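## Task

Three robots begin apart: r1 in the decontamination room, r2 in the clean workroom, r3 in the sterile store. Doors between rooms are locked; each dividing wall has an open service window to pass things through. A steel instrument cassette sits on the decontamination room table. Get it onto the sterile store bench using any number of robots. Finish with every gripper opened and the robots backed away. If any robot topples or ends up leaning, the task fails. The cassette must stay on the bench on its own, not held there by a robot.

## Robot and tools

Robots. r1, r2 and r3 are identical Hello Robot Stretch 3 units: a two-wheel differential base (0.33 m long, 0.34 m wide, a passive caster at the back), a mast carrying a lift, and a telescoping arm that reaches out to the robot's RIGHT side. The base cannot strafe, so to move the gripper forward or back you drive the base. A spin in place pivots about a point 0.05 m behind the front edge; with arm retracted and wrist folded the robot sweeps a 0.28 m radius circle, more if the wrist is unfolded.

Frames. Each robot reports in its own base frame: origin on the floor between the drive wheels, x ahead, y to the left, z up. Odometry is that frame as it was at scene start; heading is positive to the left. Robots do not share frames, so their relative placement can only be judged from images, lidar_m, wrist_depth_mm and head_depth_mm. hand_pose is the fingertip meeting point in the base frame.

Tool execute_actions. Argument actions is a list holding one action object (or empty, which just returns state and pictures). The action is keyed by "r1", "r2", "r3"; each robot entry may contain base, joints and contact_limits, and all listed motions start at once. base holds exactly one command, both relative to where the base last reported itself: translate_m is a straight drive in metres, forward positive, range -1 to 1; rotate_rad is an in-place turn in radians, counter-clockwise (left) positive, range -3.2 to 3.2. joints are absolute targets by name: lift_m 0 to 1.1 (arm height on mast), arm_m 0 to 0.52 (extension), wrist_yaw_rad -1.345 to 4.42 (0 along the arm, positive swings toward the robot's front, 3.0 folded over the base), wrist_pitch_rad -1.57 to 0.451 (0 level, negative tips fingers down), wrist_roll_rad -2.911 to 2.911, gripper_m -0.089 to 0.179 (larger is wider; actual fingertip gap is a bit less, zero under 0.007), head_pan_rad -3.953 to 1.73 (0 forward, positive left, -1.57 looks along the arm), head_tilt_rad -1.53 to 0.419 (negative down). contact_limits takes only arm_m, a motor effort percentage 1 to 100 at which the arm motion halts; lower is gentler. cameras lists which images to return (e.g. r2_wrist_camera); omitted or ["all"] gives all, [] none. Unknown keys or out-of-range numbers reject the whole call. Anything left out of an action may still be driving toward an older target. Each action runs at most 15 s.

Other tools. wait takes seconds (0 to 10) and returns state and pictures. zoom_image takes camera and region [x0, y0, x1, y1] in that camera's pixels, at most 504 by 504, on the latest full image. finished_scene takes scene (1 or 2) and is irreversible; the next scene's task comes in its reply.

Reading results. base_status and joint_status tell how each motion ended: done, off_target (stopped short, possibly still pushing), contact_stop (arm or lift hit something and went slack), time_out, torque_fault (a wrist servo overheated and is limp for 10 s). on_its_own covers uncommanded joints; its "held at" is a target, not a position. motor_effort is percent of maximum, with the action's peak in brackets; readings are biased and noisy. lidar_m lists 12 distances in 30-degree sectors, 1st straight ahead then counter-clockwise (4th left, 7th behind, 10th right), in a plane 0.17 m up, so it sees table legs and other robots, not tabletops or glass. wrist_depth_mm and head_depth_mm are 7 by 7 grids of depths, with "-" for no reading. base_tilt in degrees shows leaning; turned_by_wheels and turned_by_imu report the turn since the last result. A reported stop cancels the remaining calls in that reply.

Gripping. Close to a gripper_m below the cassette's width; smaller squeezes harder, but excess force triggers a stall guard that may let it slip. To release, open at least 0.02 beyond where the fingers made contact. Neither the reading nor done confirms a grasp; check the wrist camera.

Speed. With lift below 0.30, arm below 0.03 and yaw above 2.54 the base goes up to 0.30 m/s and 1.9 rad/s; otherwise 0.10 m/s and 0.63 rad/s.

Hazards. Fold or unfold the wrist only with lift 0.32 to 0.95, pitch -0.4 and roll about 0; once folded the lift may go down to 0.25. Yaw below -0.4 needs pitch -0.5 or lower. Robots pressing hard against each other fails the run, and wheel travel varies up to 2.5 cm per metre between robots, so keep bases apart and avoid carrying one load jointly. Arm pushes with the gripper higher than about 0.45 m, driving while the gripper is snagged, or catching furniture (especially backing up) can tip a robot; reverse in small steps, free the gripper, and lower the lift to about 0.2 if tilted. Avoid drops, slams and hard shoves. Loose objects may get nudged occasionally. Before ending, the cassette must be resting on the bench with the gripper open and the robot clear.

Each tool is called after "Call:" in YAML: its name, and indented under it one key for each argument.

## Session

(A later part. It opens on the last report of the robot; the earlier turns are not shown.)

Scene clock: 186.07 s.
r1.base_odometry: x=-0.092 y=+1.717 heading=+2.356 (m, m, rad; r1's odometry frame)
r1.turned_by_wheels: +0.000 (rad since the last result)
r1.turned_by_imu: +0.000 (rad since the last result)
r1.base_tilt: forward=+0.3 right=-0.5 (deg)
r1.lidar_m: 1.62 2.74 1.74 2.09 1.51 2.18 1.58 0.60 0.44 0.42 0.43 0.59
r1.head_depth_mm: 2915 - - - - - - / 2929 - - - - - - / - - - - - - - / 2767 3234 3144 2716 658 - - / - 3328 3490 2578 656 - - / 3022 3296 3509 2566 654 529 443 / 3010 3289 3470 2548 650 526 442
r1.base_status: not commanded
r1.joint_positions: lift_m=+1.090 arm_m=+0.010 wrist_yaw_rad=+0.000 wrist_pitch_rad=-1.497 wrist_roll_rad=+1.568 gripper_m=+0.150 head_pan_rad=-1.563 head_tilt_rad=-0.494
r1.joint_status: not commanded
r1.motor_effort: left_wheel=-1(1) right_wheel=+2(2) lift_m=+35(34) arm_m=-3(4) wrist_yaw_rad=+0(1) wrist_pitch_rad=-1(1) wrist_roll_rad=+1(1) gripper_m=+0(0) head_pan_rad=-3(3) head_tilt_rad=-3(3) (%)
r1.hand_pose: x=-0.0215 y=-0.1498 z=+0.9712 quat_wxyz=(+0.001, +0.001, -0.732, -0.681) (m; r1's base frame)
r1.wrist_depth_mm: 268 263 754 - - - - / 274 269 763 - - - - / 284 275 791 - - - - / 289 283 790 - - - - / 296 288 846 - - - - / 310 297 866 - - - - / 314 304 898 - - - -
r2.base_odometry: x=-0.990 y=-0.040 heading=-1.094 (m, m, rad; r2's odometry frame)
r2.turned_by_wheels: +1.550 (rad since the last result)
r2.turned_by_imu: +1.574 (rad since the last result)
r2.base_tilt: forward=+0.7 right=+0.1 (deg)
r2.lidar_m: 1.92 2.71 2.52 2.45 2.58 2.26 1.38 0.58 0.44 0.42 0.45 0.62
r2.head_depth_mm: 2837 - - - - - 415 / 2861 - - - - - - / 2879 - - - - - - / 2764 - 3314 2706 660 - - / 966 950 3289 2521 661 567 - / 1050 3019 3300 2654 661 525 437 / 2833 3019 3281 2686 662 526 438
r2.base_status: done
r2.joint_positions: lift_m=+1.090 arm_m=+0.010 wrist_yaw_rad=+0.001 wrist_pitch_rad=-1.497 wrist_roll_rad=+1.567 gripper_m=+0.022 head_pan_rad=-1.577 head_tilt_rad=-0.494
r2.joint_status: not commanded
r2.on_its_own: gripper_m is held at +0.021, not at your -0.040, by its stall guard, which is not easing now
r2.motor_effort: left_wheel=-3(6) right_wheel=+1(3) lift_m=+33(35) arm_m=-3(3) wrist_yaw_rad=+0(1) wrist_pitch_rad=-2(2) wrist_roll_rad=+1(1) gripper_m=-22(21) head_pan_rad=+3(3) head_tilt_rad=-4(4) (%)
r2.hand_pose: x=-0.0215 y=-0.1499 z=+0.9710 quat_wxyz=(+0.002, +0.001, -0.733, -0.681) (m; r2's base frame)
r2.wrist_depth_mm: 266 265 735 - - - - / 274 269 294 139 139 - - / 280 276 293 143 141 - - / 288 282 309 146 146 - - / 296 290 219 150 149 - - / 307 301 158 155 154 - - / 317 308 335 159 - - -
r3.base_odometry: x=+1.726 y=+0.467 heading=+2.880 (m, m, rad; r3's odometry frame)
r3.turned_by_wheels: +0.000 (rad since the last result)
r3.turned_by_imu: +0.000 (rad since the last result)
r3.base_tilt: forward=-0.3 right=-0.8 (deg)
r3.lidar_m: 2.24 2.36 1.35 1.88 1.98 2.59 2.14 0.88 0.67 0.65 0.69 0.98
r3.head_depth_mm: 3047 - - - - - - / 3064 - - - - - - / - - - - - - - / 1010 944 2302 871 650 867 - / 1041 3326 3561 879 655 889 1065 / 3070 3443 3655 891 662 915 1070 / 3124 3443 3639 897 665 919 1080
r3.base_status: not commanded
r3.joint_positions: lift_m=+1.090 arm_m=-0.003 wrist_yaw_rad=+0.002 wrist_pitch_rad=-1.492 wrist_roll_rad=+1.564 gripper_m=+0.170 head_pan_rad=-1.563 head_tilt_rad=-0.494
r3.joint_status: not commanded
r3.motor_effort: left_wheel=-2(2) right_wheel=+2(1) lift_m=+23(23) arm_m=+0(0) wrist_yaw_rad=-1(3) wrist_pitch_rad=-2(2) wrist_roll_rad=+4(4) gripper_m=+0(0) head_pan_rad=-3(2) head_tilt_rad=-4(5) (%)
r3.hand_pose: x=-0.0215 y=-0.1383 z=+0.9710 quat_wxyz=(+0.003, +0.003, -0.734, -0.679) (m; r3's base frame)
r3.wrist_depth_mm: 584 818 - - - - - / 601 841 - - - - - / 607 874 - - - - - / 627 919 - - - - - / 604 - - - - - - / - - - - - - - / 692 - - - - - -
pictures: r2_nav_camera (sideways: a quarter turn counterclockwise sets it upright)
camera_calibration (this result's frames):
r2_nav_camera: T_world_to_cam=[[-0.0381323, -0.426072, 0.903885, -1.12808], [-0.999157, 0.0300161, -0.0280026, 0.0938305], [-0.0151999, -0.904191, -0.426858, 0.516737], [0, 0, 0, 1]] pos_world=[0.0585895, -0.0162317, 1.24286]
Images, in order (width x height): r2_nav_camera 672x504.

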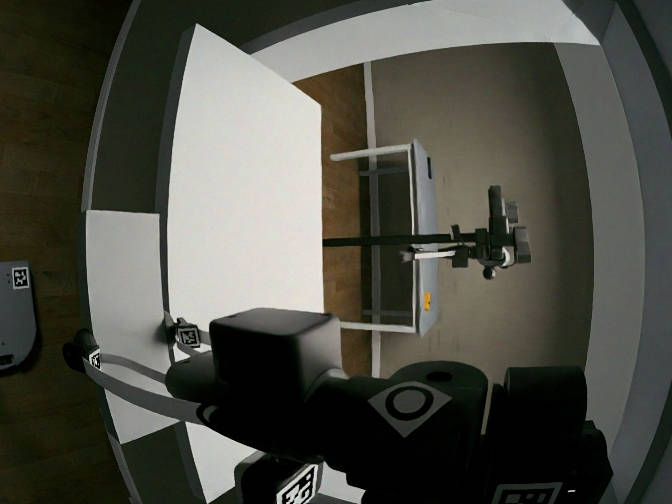

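Call:
execute_actions:
  actions:
    - {"r2":{"joints":{"arm_m":0.47}}}
  cameras: []

Call:
execute_actions:
  actions:
    - {"r2":{"joints":{"lift_m":1.005}}}
  cameras: []

Call:
execute_actions:
  actions:
    - {"r2":{"joints":{"gripper_m":0.15}}}
  cameras: []

Call:
execute_actions:
  actions:
    - {"r2":{"joints":{"lift_m":1.09}}}
  cameras: []

Call:
execute_actions:
  actions:
    - {"r2":{"joints":{"arm_m":0.01}}}
  cameras: []

Call:
execute_actions:
  actions:
    - {"r3":{"joints":{"arm_m":0.4}}}
  cameras: ["r3_wrist_camera"]

Scene clock: 195.93 s.
r1.base_odometry: x=-0.092 y=+1.717 heading=+2.356 (m, m, rad; r1's odometry frame)
r1.turned_by_wheels: +0.000 (rad since the last result)
r1.turned_by_imu: +0.000 (rad since the last result)
r1.base_tilt: forward=+0.3 right=-0.5 (deg)
r1.lidar_m: 1.62 2.74 1.74 2.09 1.51 2.18 1.59 0.60 0.44 0.42 0.43 0.59
r1.head_depth_mm: 2899 - - - - - - / 2911 - - - - - - / - - - - - - - / 3242 3275 3125 2710 657 - - / - 3327 3504 2591 655 - - / 3027 3301 3517 2586 652 529 443 / 3017 3309 3472 2566 651 527 442
r1.base_status: not commanded
r1.joint_positions: lift_m=+1.090 arm_m=+0.010 wrist_yaw_rad=+0.000 wrist_pitch_rad=-1.497 wrist_roll_rad=+1.568 gripper_m=+0.150 head_pan_rad=-1.563 head_tilt_rad=-0.494
r1.joint_status: not commanded
r1.motor_effort: left_wheel=-1(1) right_wheel=+2(2) lift_m=+34(35) arm_m=-3(4) wrist_yaw_rad=+1(0) wrist_pitch_rad=-2(1) wrist_roll_rad=+1(1) gripper_m=+0(0) head_pan_rad=-4(4) head_tilt_rad=-2(2) (%)
r1.hand_pose: x=-0.0215 y=-0.1498 z=+0.9712 quat_wxyz=(+0.001, +0.001, -0.732, -0.681) (m; r1's base frame)
r1.wrist_depth_mm: 266 261 758 - - - 966 / 274 268 772 - - - - / 282 271 767 - - - - / 288 283 808 - - - - / 300 285 820 - - - - / 304 295 846 - - - - / 317 308 897 - - - -
r2.base_odometry: x=-0.990 y=-0.040 heading=-1.094 (m, m, rad; r2's odometry frame)
r2.turned_by_wheels: +0.000 (rad since the last result)
r2.turned_by_imu: +0.001 (rad since the last result)
r2.base_tilt: forward=+0.9 right=+0.0 (deg)
r2.lidar_m: 1.92 2.71 2.52 2.46 2.58 2.26 1.38 0.58 0.44 0.42 0.44 0.62
r2.head_depth_mm: 2771 3174 3387 2592 655 522 433 / 2754 3123 3296 2613 653 520 434 / 2764 2682 3316 770 655 522 434 / 2793 - 3408 775 658 522 435 / 965 954 3303 653 659 523 435 / 1044 2988 3330 2629 659 525 437 / 2824 3038 3291 2659 664 526 437
r2.base_status: not commanded
r2.joint_positions: lift_m=+1.090 arm_m=+0.470 wrist_yaw_rad=+0.001 wrist_pitch_rad=-1.497 wrist_roll_rad=+1.567 gripper_m=+0.022 head_pan_rad=-1.577 head_tilt_rad=-0.494
r2.joint_status: all done
r2.on_its_own: gripper_m is held at +0.021, not at your -0.040, by its stall guard, which is not easing now
r2.motor_effort: left_wheel=-2(2) right_wheel=+1(1) lift_m=+34(34) arm_m=+3(3) wrist_yaw_rad=+0(1) wrist_pitch_rad=-2(2) wrist_roll_rad=+1(1) gripper_m=-22(22) head_pan_rad=+3(3) head_tilt_rad=-4(4) (%)
r2.hand_pose: x=-0.0215 y=-0.6093 z=+0.9710 quat_wxyz=(+0.002, +0.001, -0.733, -0.681) (m; r2's base frame)
r2.wrist_depth_mm: - - 258 250 245 239 235 / - - 262 140 245 245 238 / - - 270 143 142 249 245 / - - 275 147 146 257 251 / - - 216 151 150 261 257 / - - 157 155 153 270 262 / - - 299 160 277 275 268
r3.base_odometry: x=+1.726 y=+0.467 heading=+2.880 (m, m, rad; r3's odometry frame)
r3.turned_by_wheels: +0.000 (rad since the last result)
r3.turned_by_imu: +0.001 (rad since the last result)
r3.base_tilt: forward=-0.4 right=-0.8 (deg)
r3.lidar_m: 2.24 2.36 1.35 1.88 1.99 2.59 2.14 0.88 0.67 0.65 0.68 0.98
r3.head_depth_mm: 3058 - - - - - - / 3091 - - - - - - / - - - - - - - / 980 526 553 635 652 866 - / 461 492 3494 768 655 887 1065 / 1042 3389 3584 890 661 911 1072 / 3117 3382 3620 899 669 917 1082
r3.base_status: not commanded
r3.joint_positions: lift_m=+1.090 arm_m=-0.003 wrist_yaw_rad=+0.002 wrist_pitch_rad=-1.492 wrist_roll_rad=+1.564 gripper_m=+0.170 head_pan_rad=-1.563 head_tilt_rad=-0.494
r3.joint_status: not commanded
r3.motor_effort: left_wheel=-2(2) right_wheel=+1(1) lift_m=+22(23) arm_m=+0(0) wrist_yaw_rad=-1(3) wrist_pitch_rad=-3(2) wrist_roll_rad=+4(4) gripper_m=+0(1) head_pan_rad=-3(3) head_tilt_rad=-4(4) (%)
r3.hand_pose: x=-0.0215 y=-0.1383 z=+0.9710 quat_wxyz=(+0.003, +0.003, -0.734, -0.679) (m; r3's base frame)
r3.wrist_depth_mm: 588 809 - - - - - / 605 829 - - - - - / 614 869 - - - - - / 640 895 - - - - - / 605 - - - - - - / - - - - - - - / 712 - - - - - -
pictures: none
No camera images: the call's "cameras" was empty. Leave "cameras" out to get every camera's image.

Scene clock: 197.57 s.
r1.base_odometry: x=-0.092 y=+1.717 heading=+2.356 (m, m, rad; r1's odometry frame)
r1.turned_by_wheels: +0.000 (rad since the last result)
r1.turned_by_imu: +0.000 (rad since the last result)
r1.base_tilt: forward=+0.4 right=-0.5 (deg)
r1.lidar_m: 1.61 2.74 1.74 2.09 1.51 2.18 1.59 0.60 0.44 0.42 0.43 0.59
r1.head_depth_mm: 2890 - - - - - - / 2897 - - - - - - / - - - - - - - / 3622 3301 3118 2706 657 - - / - 3338 3468 2576 656 - - / 3004 3302 3500 2579 654 529 444 / 3016 3294 3478 2543 650 527 442
r1.base_status: not commanded
r1.joint_positions: lift_m=+1.090 arm_m=+0.010 wrist_yaw_rad=+0.000 wrist_pitch_rad=-1.497 wrist_roll_rad=+1.568 gripper_m=+0.150 head_pan_rad=-1.563 head_tilt_rad=-0.494
r1.joint_status: not commanded
r1.motor_effort: left_wheel=-1(1) right_wheel=+2(2) lift_m=+34(34) arm_m=-4(3) wrist_yaw_rad=+0(0) wrist_pitch_rad=-1(2) wrist_roll_rad=+1(1) gripper_m=+0(0) head_pan_rad=-4(3) head_tilt_rad=-2(2) (%)
r1.hand_pose: x=-0.0215 y=-0.1498 z=+0.9712 quat_wxyz=(+0.001, +0.001, -0.732, -0.681) (m; r1's base frame)
r1.wrist_depth_mm: 267 261 738 - - - 983 / 272 266 776 - - - - / 280 278 769 - - - - / 290 282 810 - - - - / 296 287 842 - - - - / 305 296 845 - - - - / 315 306 890 - - - -
r2.base_odometry: x=-0.990 y=-0.040 heading=-1.094 (m, m, rad; r2's odometry frame)
r2.turned_by_wheels: +0.000 (rad since the last result)
r2.turned_by_imu: +0.000 (rad since the last result)
r2.base_tilt: forward=+0.8 right=+0.0 (deg)
r2.lidar_m: 1.92 2.71 2.52 2.45 2.57 2.25 1.38 0.58 0.43 0.42 0.45 0.62
r2.head_depth_mm: 2842 3089 - 2489 653 521 433 / 2865 3037 3248 2634 654 522 434 / 2846 3042 3378 2610 654 521 434 / 2764 2968 - 2541 655 523 435 / 956 950 3282 2459 655 524 435 / 1046 3004 3304 2598 661 525 437 / 2815 3013 3305 2651 663 526 437
r2.base_status: not commanded
r2.joint_positions: lift_m=+1.005 arm_m=+0.470 wrist_yaw_rad=+0.001 wrist_pitch_rad=-1.498 wrist_roll_rad=+1.567 gripper_m=+0.022 head_pan_rad=-1.577 head_tilt_rad=-0.494
r2.joint_status: all done
r2.on_its_own: gripper_m is held at +0.021, not at your -0.040, by its stall guard, which is not easing now
r2.motor_effort: left_wheel=-2(2) right_wheel=+1(1) lift_m=+22(36) arm_m=+3(3) wrist_yaw_rad=-1(0) wrist_pitch_rad=-1(2) wrist_roll_rad=+1(1) gripper_m=-22(22) head_pan_rad=+3(3) head_tilt_rad=-4(4) (%)
r2.hand_pose: x=-0.0215 y=-0.6090 z=+0.8866 quat_wxyz=(+0.002, +0.001, -0.732, -0.681) (m; r2's base frame)
r2.wrist_depth_mm: - - 172 168 164 161 159 / - - 176 140 139 165 163 / - 967 181 143 142 169 166 / - 954 186 146 146 173 170 / - 988 171 151 149 178 174 / - - 157 155 154 182 179 / - - 200 159 189 187 184
r3.base_odometry: x=+1.726 y=+0.467 heading=+2.880 (m, m, rad; r3's odometry frame)
r3.turned_by_wheels: +0.000 (rad since the last result)
r3.turned_by_imu: +0.000 (rad since the last result)
r3.base_tilt: forward=-0.4 right=-0.8 (deg)
r3.lidar_m: 2.24 2.36 1.35 1.88 1.98 2.59 2.14 0.88 0.67 0.65 0.69 0.98
r3.head_depth_mm: 3021 - - - - - - / 3067 - - - - - - / - - - - - - - / 1071 3212 574 793 629 870 - / 1117 506 579 842 654 890 1061 / 3067 1062 3722 886 660 908 1064 / 3068 3413 3663 897 668 915 1077
r3.base_status: not commanded
r3.joint_positions: lift_m=+1.090 arm_m=-0.003 wrist_yaw_rad=+0.002 wrist_pitch_rad=-1.492 wrist_roll_rad=+1.564 gripper_m=+0.170 head_pan_rad=-1.563 head_tilt_rad=-0.494
r3.joint_status: not commanded
r3.motor_effort: left_wheel=-2(2) right_wheel=+2(2) lift_m=+23(23) arm_m=+0(0) wrist_yaw_rad=-1(3) wrist_pitch_rad=-3(2) wrist_roll_rad=+3(4) gripper_m=-1(1) head_pan_rad=-3(2) head_tilt_rad=-4(4) (%)
r3.hand_pose: x=-0.0215 y=-0.1383 z=+0.9710 quat_wxyz=(+0.003, +0.003, -0.734, -0.679) (m; r3's base frame)
r3.wrist_depth_mm: 580 798 - - - - - / 598 844 - - - - - / 629 880 - - - - - / 632 916 - - - - - / 603 - - - - - - / - - - - - - - / 697 - - - - - -
pictures: none
No camera images: the call's "cameras" was empty. Leave "cameras" out to get every camera's image.

Scene clock: 199.33 s.
r1.base_odometry: x=-0.092 y=+1.717 heading=+2.356 (m, m, rad; r1's odometry frame)
r1.turned_by_wheels: +0.000 (rad since the last result)
r1.turned_by_imu: +0.000 (rad since the last result)
r1.base_tilt: forward=+0.3 right=-0.5 (deg)
r1.lidar_m: 1.62 2.73 1.74 2.09 1.51 2.18 1.58 0.60 0.44 0.42 0.43 0.59
r1.head_depth_mm: 2902 - - - - - - / 2921 - - - - - - / - - - - - - - / 3615 3298 3105 2713 658 - - / - 3326 3518 2587 656 - - / 2985 3291 3532 2583 653 529 443 / 3030 3291 3491 2546 650 527 442
r1.base_status: not commanded
r1.joint_positions: lift_m=+1.090 arm_m=+0.010 wrist_yaw_rad=+0.000 wrist_pitch_rad=-1.497 wrist_roll_rad=+1.568 gripper_m=+0.150 head_pan_rad=-1.563 head_tilt_rad=-0.494
r1.joint_status: not commanded
r1.motor_effort: left_wheel=-1(1) right_wheel=+2(2) lift_m=+34(34) arm_m=-3(5) wrist_yaw_rad=-1(0) wrist_pitch_rad=-2(1) wrist_roll_rad=+1(1) gripper_m=-1(0) head_pan_rad=-4(3) head_tilt_rad=-2(2) (%)
r1.hand_pose: x=-0.0215 y=-0.1498 z=+0.9712 quat_wxyz=(+0.001, +0.001, -0.732, -0.681) (m; r1's base frame)
r1.wrist_depth_mm: 269 262 740 - - - 977 / 271 269 763 - - - - / 281 274 777 - - - - / 289 278 816 - - - - / 297 288 832 - - - - / 303 296 837 - - - - / 311 306 887 - - - -
r2.base_odometry: x=-0.990 y=-0.040 heading=-1.094 (m, m, rad; r2's odometry frame)
r2.turned_by_wheels: +0.000 (rad since the last result)
r2.turned_by_imu: +0.000 (rad since the last result)
r2.base_tilt: forward=+0.7 right=+0.1 (deg)
r2.lidar_m: 1.93 2.70 2.51 2.45 2.57 2.25 1.38 0.58 0.43 0.42 0.45 0.62
r2.head_depth_mm: 2858 3125 - 2489 654 521 433 / 2844 3029 3226 2636 654 521 434 / 2882 3041 3370 2649 655 522 434 / 2754 2971 - 2515 646 524 435 / 960 949 3334 2479 656 524 435 / 1045 3020 3300 2651 661 525 436 / 2839 3033 3281 2656 663 526 437
r2.base_status: not commanded
r2.joint_positions: lift_m=+1.005 arm_m=+0.470 wrist_yaw_rad=+0.001 wrist_pitch_rad=-1.492 wrist_roll_rad=+1.567 gripper_m=+0.150 head_pan_rad=-1.577 head_tilt_rad=-0.494
r2.joint_status: all done
r2.motor_effort: left_wheel=-2(2) right_wheel=+1(2) lift_m=+22(21) arm_m=+1(3) wrist_yaw_rad=-1(1) wrist_pitch_rad=-5(13) wrist_roll_rad=+1(1) gripper_m=+0(92) head_pan_rad=+3(3) head_tilt_rad=-4(4) (%)
r2.hand_pose: x=-0.0215 y=-0.6106 z=+0.8865 quat_wxyz=(+0.002, +0.001, -0.734, -0.679) (m; r2's base frame)
r2.wrist_depth_mm: - - 173 169 166 162 158 / - - 176 143 167 166 162 / - - 182 145 144 169 165 / - 934 187 149 147 174 169 / - 978 191 153 179 176 173 / - - 195 156 183 - 177 / - - 201 161 187 185 182
r3.base_odometry: x=+1.726 y=+0.467 heading=+2.880 (m, m, rad; r3's odometry frame)
r3.turned_by_wheels: +0.000 (rad since the last result)
r3.turned_by_imu: +0.000 (rad since the last result)
r3.base_tilt: forward=-0.5 right=-0.7 (deg)
r3.lidar_m: 2.24 2.36 1.35 1.88 1.98 2.60 2.14 0.88 0.67 0.65 0.68 0.98
r3.head_depth_mm: 3054 - - - - - - / 3070 - - - - - - / - - - - - - - / 1071 3190 575 793 624 866 - / 1119 510 578 842 653 890 1068 / 3084 1055 3671 886 662 911 1069 / 3118 3403 3684 898 665 918 1071
r3.base_status: not commanded
r3.joint_positions: lift_m=+1.090 arm_m=-0.003 wrist_yaw_rad=+0.002 wrist_pitch_rad=-1.492 wrist_roll_rad=+1.564 gripper_m=+0.170 head_pan_rad=-1.563 head_tilt_rad=-0.494
r3.joint_status: not commanded
r3.motor_effort: left_wheel=-2(3) right_wheel=+1(1) lift_m=+22(23) arm_m=+0(0) wrist_yaw_rad=-2(2) wrist_pitch_rad=-2(2) wrist_roll_rad=+4(4) gripper_m=+0(1) head_pan_rad=-2(2) head_tilt_rad=-4(3) (%)
r3.hand_pose: x=-0.0215 y=-0.1383 z=+0.9710 quat_wxyz=(+0.003, +0.003, -0.734, -0.679) (m; r3's base frame)
r3.wrist_depth_mm: 588 808 - - - - - / 603 845 - - - - - / 614 871 - - - - - / 630 879 - - - - - / 605 - - - - - - / - - - - - - - / 685 - - - - - -
pictures: none
No camera images: the call's "cameras" was empty. Leave "cameras" out to get every camera's image.

Scene clock: 200.93 s.
r1.base_odometry: x=-0.092 y=+1.717 heading=+2.356 (m, m, rad; r1's odometry frame)
r1.turned_by_wheels: +0.000 (rad since the last result)
r1.turned_by_imu: +0.000 (rad since the last result)
r1.base_tilt: forward=+0.4 right=-0.5 (deg)
r1.lidar_m: 1.62 2.74 1.74 2.09 1.51 2.18 1.59 0.60 0.44 0.42 0.44 0.59
r1.head_depth_mm: 2896 - - - - - - / 2911 - - - - - - / - - - - - - - / 3595 3285 3137 2701 658 - - / - 3296 3480 2574 655 - - / 3017 3278 3511 2579 653 529 443 / 3021 3306 3477 2568 650 527 442
r1.base_status: not commanded
r1.joint_positions: lift_m=+1.090 arm_m=+0.010 wrist_yaw_rad=+0.000 wrist_pitch_rad=-1.497 wrist_roll_rad=+1.568 gripper_m=+0.150 head_pan_rad=-1.563 head_tilt_rad=-0.494
r1.joint_status: not commanded
r1.motor_effort: left_wheel=-1(1) right_wheel=+2(2) lift_m=+34(35) arm_m=-4(4) wrist_yaw_rad=+0(0) wrist_pitch_rad=-1(1) wrist_roll_rad=+1(1) gripper_m=+0(0) head_pan_rad=-3(3) head_tilt_rad=-2(2) (%)
r1.hand_pose: x=-0.0215 y=-0.1498 z=+0.9712 quat_wxyz=(+0.001, +0.001, -0.732, -0.681) (m; r1's base frame)
r1.wrist_depth_mm: 267 260 743 - - - 995 / 274 269 747 - - - - / 281 274 785 - - - - / 288 281 797 - - - - / 296 290 816 - - - - / 304 294 862 - - - - / 316 306 890 - - - -
r2.base_odometry: x=-0.990 y=-0.040 heading=-1.094 (m, m, rad; r2's odometry frame)
r2.turned_by_wheels: +0.000 (rad since the last result)
r2.turned_by_imu: +0.000 (rad since the last result)
r2.base_tilt: forward=+0.8 right=+0.1 (deg)
r2.lidar_m: 1.92 2.71 2.53 2.45 2.57 2.25 1.38 0.58 0.44 0.42 0.44 0.62
r2.head_depth_mm: 2753 3144 3363 2614 655 520 433 / 2787 3131 3344 2597 654 522 434 / 2772 2685 3296 2576 657 521 434 / 2807 - 3388 2601 657 523 435 / 956 950 3317 2502 655 524 435 / 1051 2996 3303 2617 661 526 436 / 2839 3024 3282 2633 662 527 437
r2.base_status: not commanded
r2.joint_positions: lift_m=+1.090 arm_m=+0.470 wrist_yaw_rad=+0.001 wrist_pitch_rad=-1.493 wrist_roll_rad=+1.567 gripper_m=+0.150 head_pan_rad=-1.577 head_tilt_rad=-0.494
r2.joint_status: all done
r2.motor_effort: left_wheel=-2(2) right_wheel=+1(1) lift_m=+32(32) arm_m=+1(1) wrist_yaw_rad=+0(0) wrist_pitch_rad=-4(5) wrist_roll_rad=+1(1) gripper_m=+0(0) head_pan_rad=+3(3) head_tilt_rad=-4(3) (%)
r2.hand_pose: x=-0.0215 y=-0.6105 z=+0.9711 quat_wxyz=(+0.002, +0.001, -0.734, -0.679) (m; r2's base frame)
r2.wrist_depth_mm: - - 258 250 244 239 234 / - - 263 254 249 244 239 / - - 269 231 253 251 244 / - - 276 236 262 255 249 / - - 284 241 268 258 259 / - - 292 249 272 - 261 / - - 300 256 281 276 269
r3.base_odometry: x=+1.726 y=+0.467 heading=+2.880 (m, m, rad; r3's odometry frame)
r3.turned_by_wheels: +0.000 (rad since the last result)
r3.turned_by_imu: +0.000 (rad since the last result)
r3.base_tilt: forward=-0.4 right=-0.8 (deg)
r3.lidar_m: 2.24 2.37 1.35 1.88 1.97 2.60 2.14 0.88 0.67 0.65 0.69 0.98
r3.head_depth_mm: 3005 - - - - - - / 3064 - - - - - - / - - - - - - - / 979 526 551 757 649 864 - / 461 492 3439 877 653 889 1069 / 1040 3435 3604 892 662 912 1073 / 3139 3499 3623 897 666 917 1074
r3.base_status: not commanded
r3.joint_positions: lift_m=+1.090 arm_m=-0.003 wrist_yaw_rad=+0.002 wrist_pitch_rad=-1.492 wrist_roll_rad=+1.564 gripper_m=+0.170 head_pan_rad=-1.563 head_tilt_rad=-0.494
r3.joint_status: not commanded
r3.motor_effort: left_wheel=-2(3) right_wheel=+1(2) lift_m=+23(23) arm_m=+0(0) wrist_yaw_rad=-2(1) wrist_pitch_rad=-2(2) wrist_roll_rad=+4(3) gripper_m=+0(1) head_pan_rad=-1(2) head_tilt_rad=-4(4) (%)
r3.hand_pose: x=-0.0215 y=-0.1383 z=+0.9710 quat_wxyz=(+0.003, +0.003, -0.734, -0.679) (m; r3's base frame)
r3.wrist_depth_mm: 585 835 - - - - - / 602 859 - - - - - / 612 878 - - - - - / 627 938 - - - - - / 600 - - - - - - / - - - - - - - / 700 - - - - - -
pictures: none
No camera images: the call's "cameras" was empty. Leave "cameras" out to get every camera's image.

Scene clock: 205.50 s.
r1.base_odometry: x=-0.092 y=+1.717 heading=+2.356 (m, m, rad; r1's odometry frame)
r1.turned_by_wheels: +0.000 (rad since the last result)
r1.turned_by_imu: +0.000 (rad since the last result)
r1.base_tilt: forward=+0.3 right=-0.5 (deg)
r1.lidar_m: 1.62 2.74 1.74 2.09 1.51 2.18 1.59 0.60 0.44 0.42 0.44 0.59
r1.head_depth_mm: 2908 - - - - - - / 2922 - - - - - - / - - - - - - - / 2757 3256 3139 2724 659 - - / - 3322 3479 2571 656 - - / 3011 3288 3537 2564 654 529 443 / 3012 3299 3468 2559 650 527 443
r1.base_status: not commanded
r1.joint_positions: lift_m=+1.090 arm_m=+0.010 wrist_yaw_rad=+0.000 wrist_pitch_rad=-1.497 wrist_roll_rad=+1.568 gripper_m=+0.150 head_pan_rad=-1.563 head_tilt_rad=-0.494
r1.joint_status: not commanded
r1.motor_effort: left_wheel=-1(1) right_wheel=+2(2) lift_m=+34(34) arm_m=-4(4) wrist_yaw_rad=+0(0) wrist_pitch_rad=-2(1) wrist_roll_rad=+1(1) gripper_m=-1(1) head_pan_rad=-4(4) head_tilt_rad=-2(2) (%)
r1.hand_pose: x=-0.0215 y=-0.1498 z=+0.9712 quat_wxyz=(+0.001, +0.001, -0.732, -0.681) (m; r1's base frame)
r1.wrist_depth_mm: 267 262 720 - - - - / 274 268 768 - - - - / 280 274 795 - - - - / 287 284 807 - - - - / 295 289 838 - - - - / 307 295 878 - - - - / 315 305 854 - - - -
r2.base_odometry: x=-0.990 y=-0.040 heading=-1.094 (m, m, rad; r2's odometry frame)
r2.turned_by_wheels: +0.000 (rad since the last result)
r2.turned_by_imu: +0.000 (rad since the last result)
r2.base_tilt: forward=+0.8 right=+0.0 (deg)
r2.lidar_m: 1.93 2.71 2.52 2.46 2.57 2.26 1.38 0.58 0.44 0.42 0.44 0.62
r2.head_depth_mm: 2798 - - - - - 415 / 2854 - - - - - - / 2839 - - - - - - / 2749 - 3304 2696 659 - - / 968 950 3233 2507 658 566 - / 1049 3026 3290 2619 662 525 436 / 2818 3006 3285 2634 664 527 437
r2.base_status: not commanded
r2.joint_positions: lift_m=+1.090 arm_m=+0.010 wrist_yaw_rad=+0.001 wrist_pitch_rad=-1.494 wrist_roll_rad=+1.567 gripper_m=+0.150 head_pan_rad=-1.577 head_tilt_rad=-0.494
r2.joint_status: all done
r2.motor_effort: left_wheel=-2(1) right_wheel=+1(1) lift_m=+31(32) arm_m=-3(6) wrist_yaw_rad=-1(0) wrist_pitch_rad=-4(4) wrist_roll_rad=+1(1) gripper_m=+0(1) head_pan_rad=+3(3) head_tilt_rad=-4(4) (%)
r2.hand_pose: x=-0.0215 y=-0.1506 z=+0.9711 quat_wxyz=(+0.002, +0.001, -0.733, -0.680) (m; r2's base frame)
r2.wrist_depth_mm: 267 262 761 - - - - / 274 271 758 - - - - / 281 275 803 - - - - / 292 283 822 - - - - / 299 289 861 - - - - / 307 - 876 - - - - / 317 308 917 - - - -
r3.base_odometry: x=+1.726 y=+0.467 heading=+2.880 (m, m, rad; r3's odometry frame)
r3.turned_by_wheels: +0.000 (rad since the last result)
r3.turned_by_imu: +0.001 (rad since the last result)
r3.base_tilt: forward=-0.4 right=-0.7 (deg)
r3.lidar_m: 2.24 2.37 1.35 1.88 1.99 2.60 2.14 0.88 0.67 0.65 0.69 0.98
r3.head_depth_mm: 3027 - - - - - - / 3055 - - - - - - / - - - - - - - / 1008 954 3216 870 650 866 - / 1044 3394 3657 879 654 886 1067 / 3030 3451 3664 889 662 909 1070 / 3110 3413 3680 897 665 920 1076
r3.base_status: not commanded
r3.joint_positions: lift_m=+1.090 arm_m=-0.003 wrist_yaw_rad=+0.002 wrist_pitch_rad=-1.492 wrist_roll_rad=+1.564 gripper_m=+0.170 head_pan_rad=-1.563 head_tilt_rad=-0.494
r3.joint_status: not commanded
r3.motor_effort: left_wheel=-1(2) right_wheel=+2(1) lift_m=+23(23) arm_m=+0(0) wrist_yaw_rad=-2(2) wrist_pitch_rad=-3(2) wrist_roll_rad=+3(3) gripper_m=+0(0) head_pan_rad=-2(2) head_tilt_rad=-4(4) (%)
r3.hand_pose: x=-0.0215 y=-0.1383 z=+0.9710 quat_wxyz=(+0.003, +0.003, -0.734, -0.679) (m; r3's base frame)
r3.wrist_depth_mm: 587 794 - - - - - / 605 839 - - - - - / 620 867 - - - - - / 630 932 - - - - - / 608 - - - - - - / - - - - - - - / 703 - - - - - -
pictures: none
No camera images: the call's "cameras" was empty. Leave "cameras" out to get every camera's image.

Scene clock: 209.67 s.
r1.base_odometry: x=-0.092 y=+1.717 heading=+2.356 (m, m, rad; r1's odometry frame)
r1.turned_by_wheels: +0.000 (rad since the last result)
r1.turned_by_imu: +0.000 (rad since the last result)
r1.base_tilt: forward=+0.4 right=-0.5 (deg)
r1.lidar_m: 1.62 2.74 1.74 2.09 1.51 2.18 1.58 0.60 0.44 0.42 0.44 0.59
r1.head_depth_mm: 2909 - - - - - - / 2887 - - - - - - / - - - - - - - / 2777 3281 3105 2734 657 - - / - 3315 3525 2575 655 - - / 3037 3308 3510 2591 653 529 443 / 3012 3301 3452 2557 651 527 442
r1.base_status: not commanded
r1.joint_positions: lift_m=+1.090 arm_m=+0.010 wrist_yaw_rad=+0.000 wrist_pitch_rad=-1.497 wrist_roll_rad=+1.568 gripper_m=+0.150 head_pan_rad=-1.563 head_tilt_rad=-0.494
r1.joint_status: not commanded
r1.motor_effort: left_wheel=-1(1) right_wheel=+2(2) lift_m=+34(35) arm_m=-4(4) wrist_yaw_rad=+0(1) wrist_pitch_rad=-2(1) wrist_roll_rad=+1(1) gripper_m=+0(0) head_pan_rad=-3(3) head_tilt_rad=-2(2) (%)
r1.hand_pose: x=-0.0215 y=-0.1498 z=+0.9712 quat_wxyz=(+0.001, +0.001, -0.732, -0.681) (m; r1's base frame)
r1.wrist_depth_mm: 269 261 747 - - - 968 / 275 269 767 - - - - / 280 277 799 - - - - / 286 280 801 - - - - / 297 289 825 - - - - / 311 294 834 - - - - / 318 308 884 - - - -
r2.base_odometry: x=-0.990 y=-0.040 heading=-1.094 (m, m, rad; r2's odometry frame)
r2.turned_by_wheels: +0.000 (rad since the last result)
r2.turned_by_imu: +0.000 (rad since the last result)
r2.base_tilt: forward=+0.8 right=+0.1 (deg)
r2.lidar_m: 1.92 2.71 2.52 2.46 2.58 2.25 1.38 0.58 0.44 0.42 0.44 0.62
r2.head_depth_mm: 2851 - - - - - 416 / 2842 - - - - - - / 2851 - - - - - - / 2746 - 3253 1552 659 - - / 957 549 1344 2379 657 565 - / 1027 2984 3302 2638 661 525 437 / 2855 3049 3316 2647 663 526 437
r2.base_status: not commanded
r2.joint_positions: lift_m=+1.090 arm_m=+0.010 wrist_yaw_rad=+0.001 wrist_pitch_rad=-1.494 wrist_roll_rad=+1.567 gripper_m=+0.150 head_pan_rad=-1.577 head_tilt_rad=-0.494
r2.joint_status: not commanded
r2.motor_effort: left_wheel=-2(2) right_wheel=+1(1) lift_m=+32(32) arm_m=-3(3) wrist_yaw_rad=+0(1) wrist_pitch_rad=-4(4) wrist_roll_rad=+1(1) gripper_m=+0(0) head_pan_rad=+3(3) head_tilt_rad=-4(4) (%)
r2.hand_pose: x=-0.0215 y=-0.1506 z=+0.9711 quat_wxyz=(+0.002, +0.001, -0.733, -0.680) (m; r2's base frame)
r2.wrist_depth_mm: 267 262 739 - - - - / 276 268 769 - - - - / 285 276 781 - - - - / 290 282 809 - - - - / 300 288 834 - - - - / 307 - 879 - - - - / 318 311 892 - - - -
r3.base_odometry: x=+1.726 y=+0.467 heading=+2.880 (m, m, rad; r3's odometry frame)
r3.turned_by_wheels: +0.000 (rad since the last result)
r3.turned_by_imu: +0.001 (rad since the last result)
r3.base_tilt: forward=-0.5 right=-0.7 (deg)
r3.lidar_m: 2.23 2.36 1.35 1.88 1.98 2.59 2.14 0.88 0.67 0.65 0.69 0.98
r3.head_depth_mm: - 3442 3585 846 638 894 1047 / 3008 3337 3557 853 641 892 1050 / - - 3558 860 627 898 1055 / 990 932 3173 848 649 905 1058 / 1045 3336 3631 876 654 910 1063 / 3079 3406 3670 889 661 909 1073 / 3115 3423 3605 898 664 913 1073
r3.base_status: not commanded
r3.joint_positions: lift_m=+1.090 arm_m=+0.400 wrist_yaw_rad=+0.000 wrist_pitch_rad=-1.493 wrist_roll_rad=+1.566 gripper_m=+0.170 head_pan_rad=-1.563 head_tilt_rad=-0.494
r3.joint_status: all done
r3.motor_effort: left_wheel=-1(3) right_wheel=+2(2) lift_m=+23(23) arm_m=+3(2) wrist_yaw_rad=+0(2) wrist_pitch_rad=-2(3) wrist_roll_rad=+3(3) gripper_m=-1(0) head_pan_rad=-2(2) head_tilt_rad=-3(3) (%)
r3.hand_pose: x=-0.0215 y=-0.5403 z=+0.9711 quat_wxyz=(+0.002, +0.002, -0.734, -0.679) (m; r3's base frame)
r3.wrist_depth_mm: 259 253 251 246 - - - / 268 264 231 253 - - - / 275 271 233 259 - - - / 283 276 242 266 - - - / 293 288 250 274 - - - / - 299 258 283 - - - / 315 309 265 298 - - -
pictures: r3_wrist_camera
camera_calibration (this result's frames):
r3_wrist_camera: T_world_to_cam=[[-0.0365463, 0.997187, -0.06544, 0.593209], [0.976839, 0.0494622, 0.208179, -0.13228], [0.210831, -0.0563161, -0.975899, 1.08495], [0, 0, 0, 1]] pos_world=[-0.0778448, -0.523897, 1.12516]
Images, in order (width x height): r3_wrist_camera 644x364.

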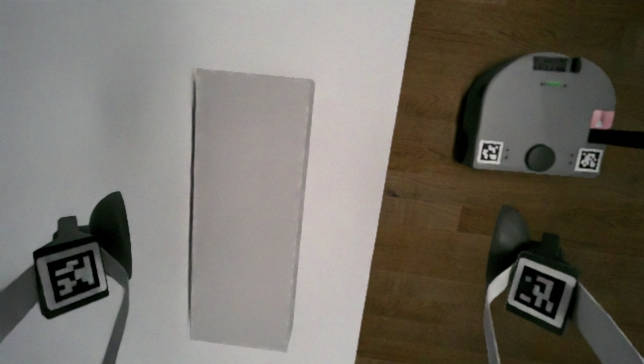

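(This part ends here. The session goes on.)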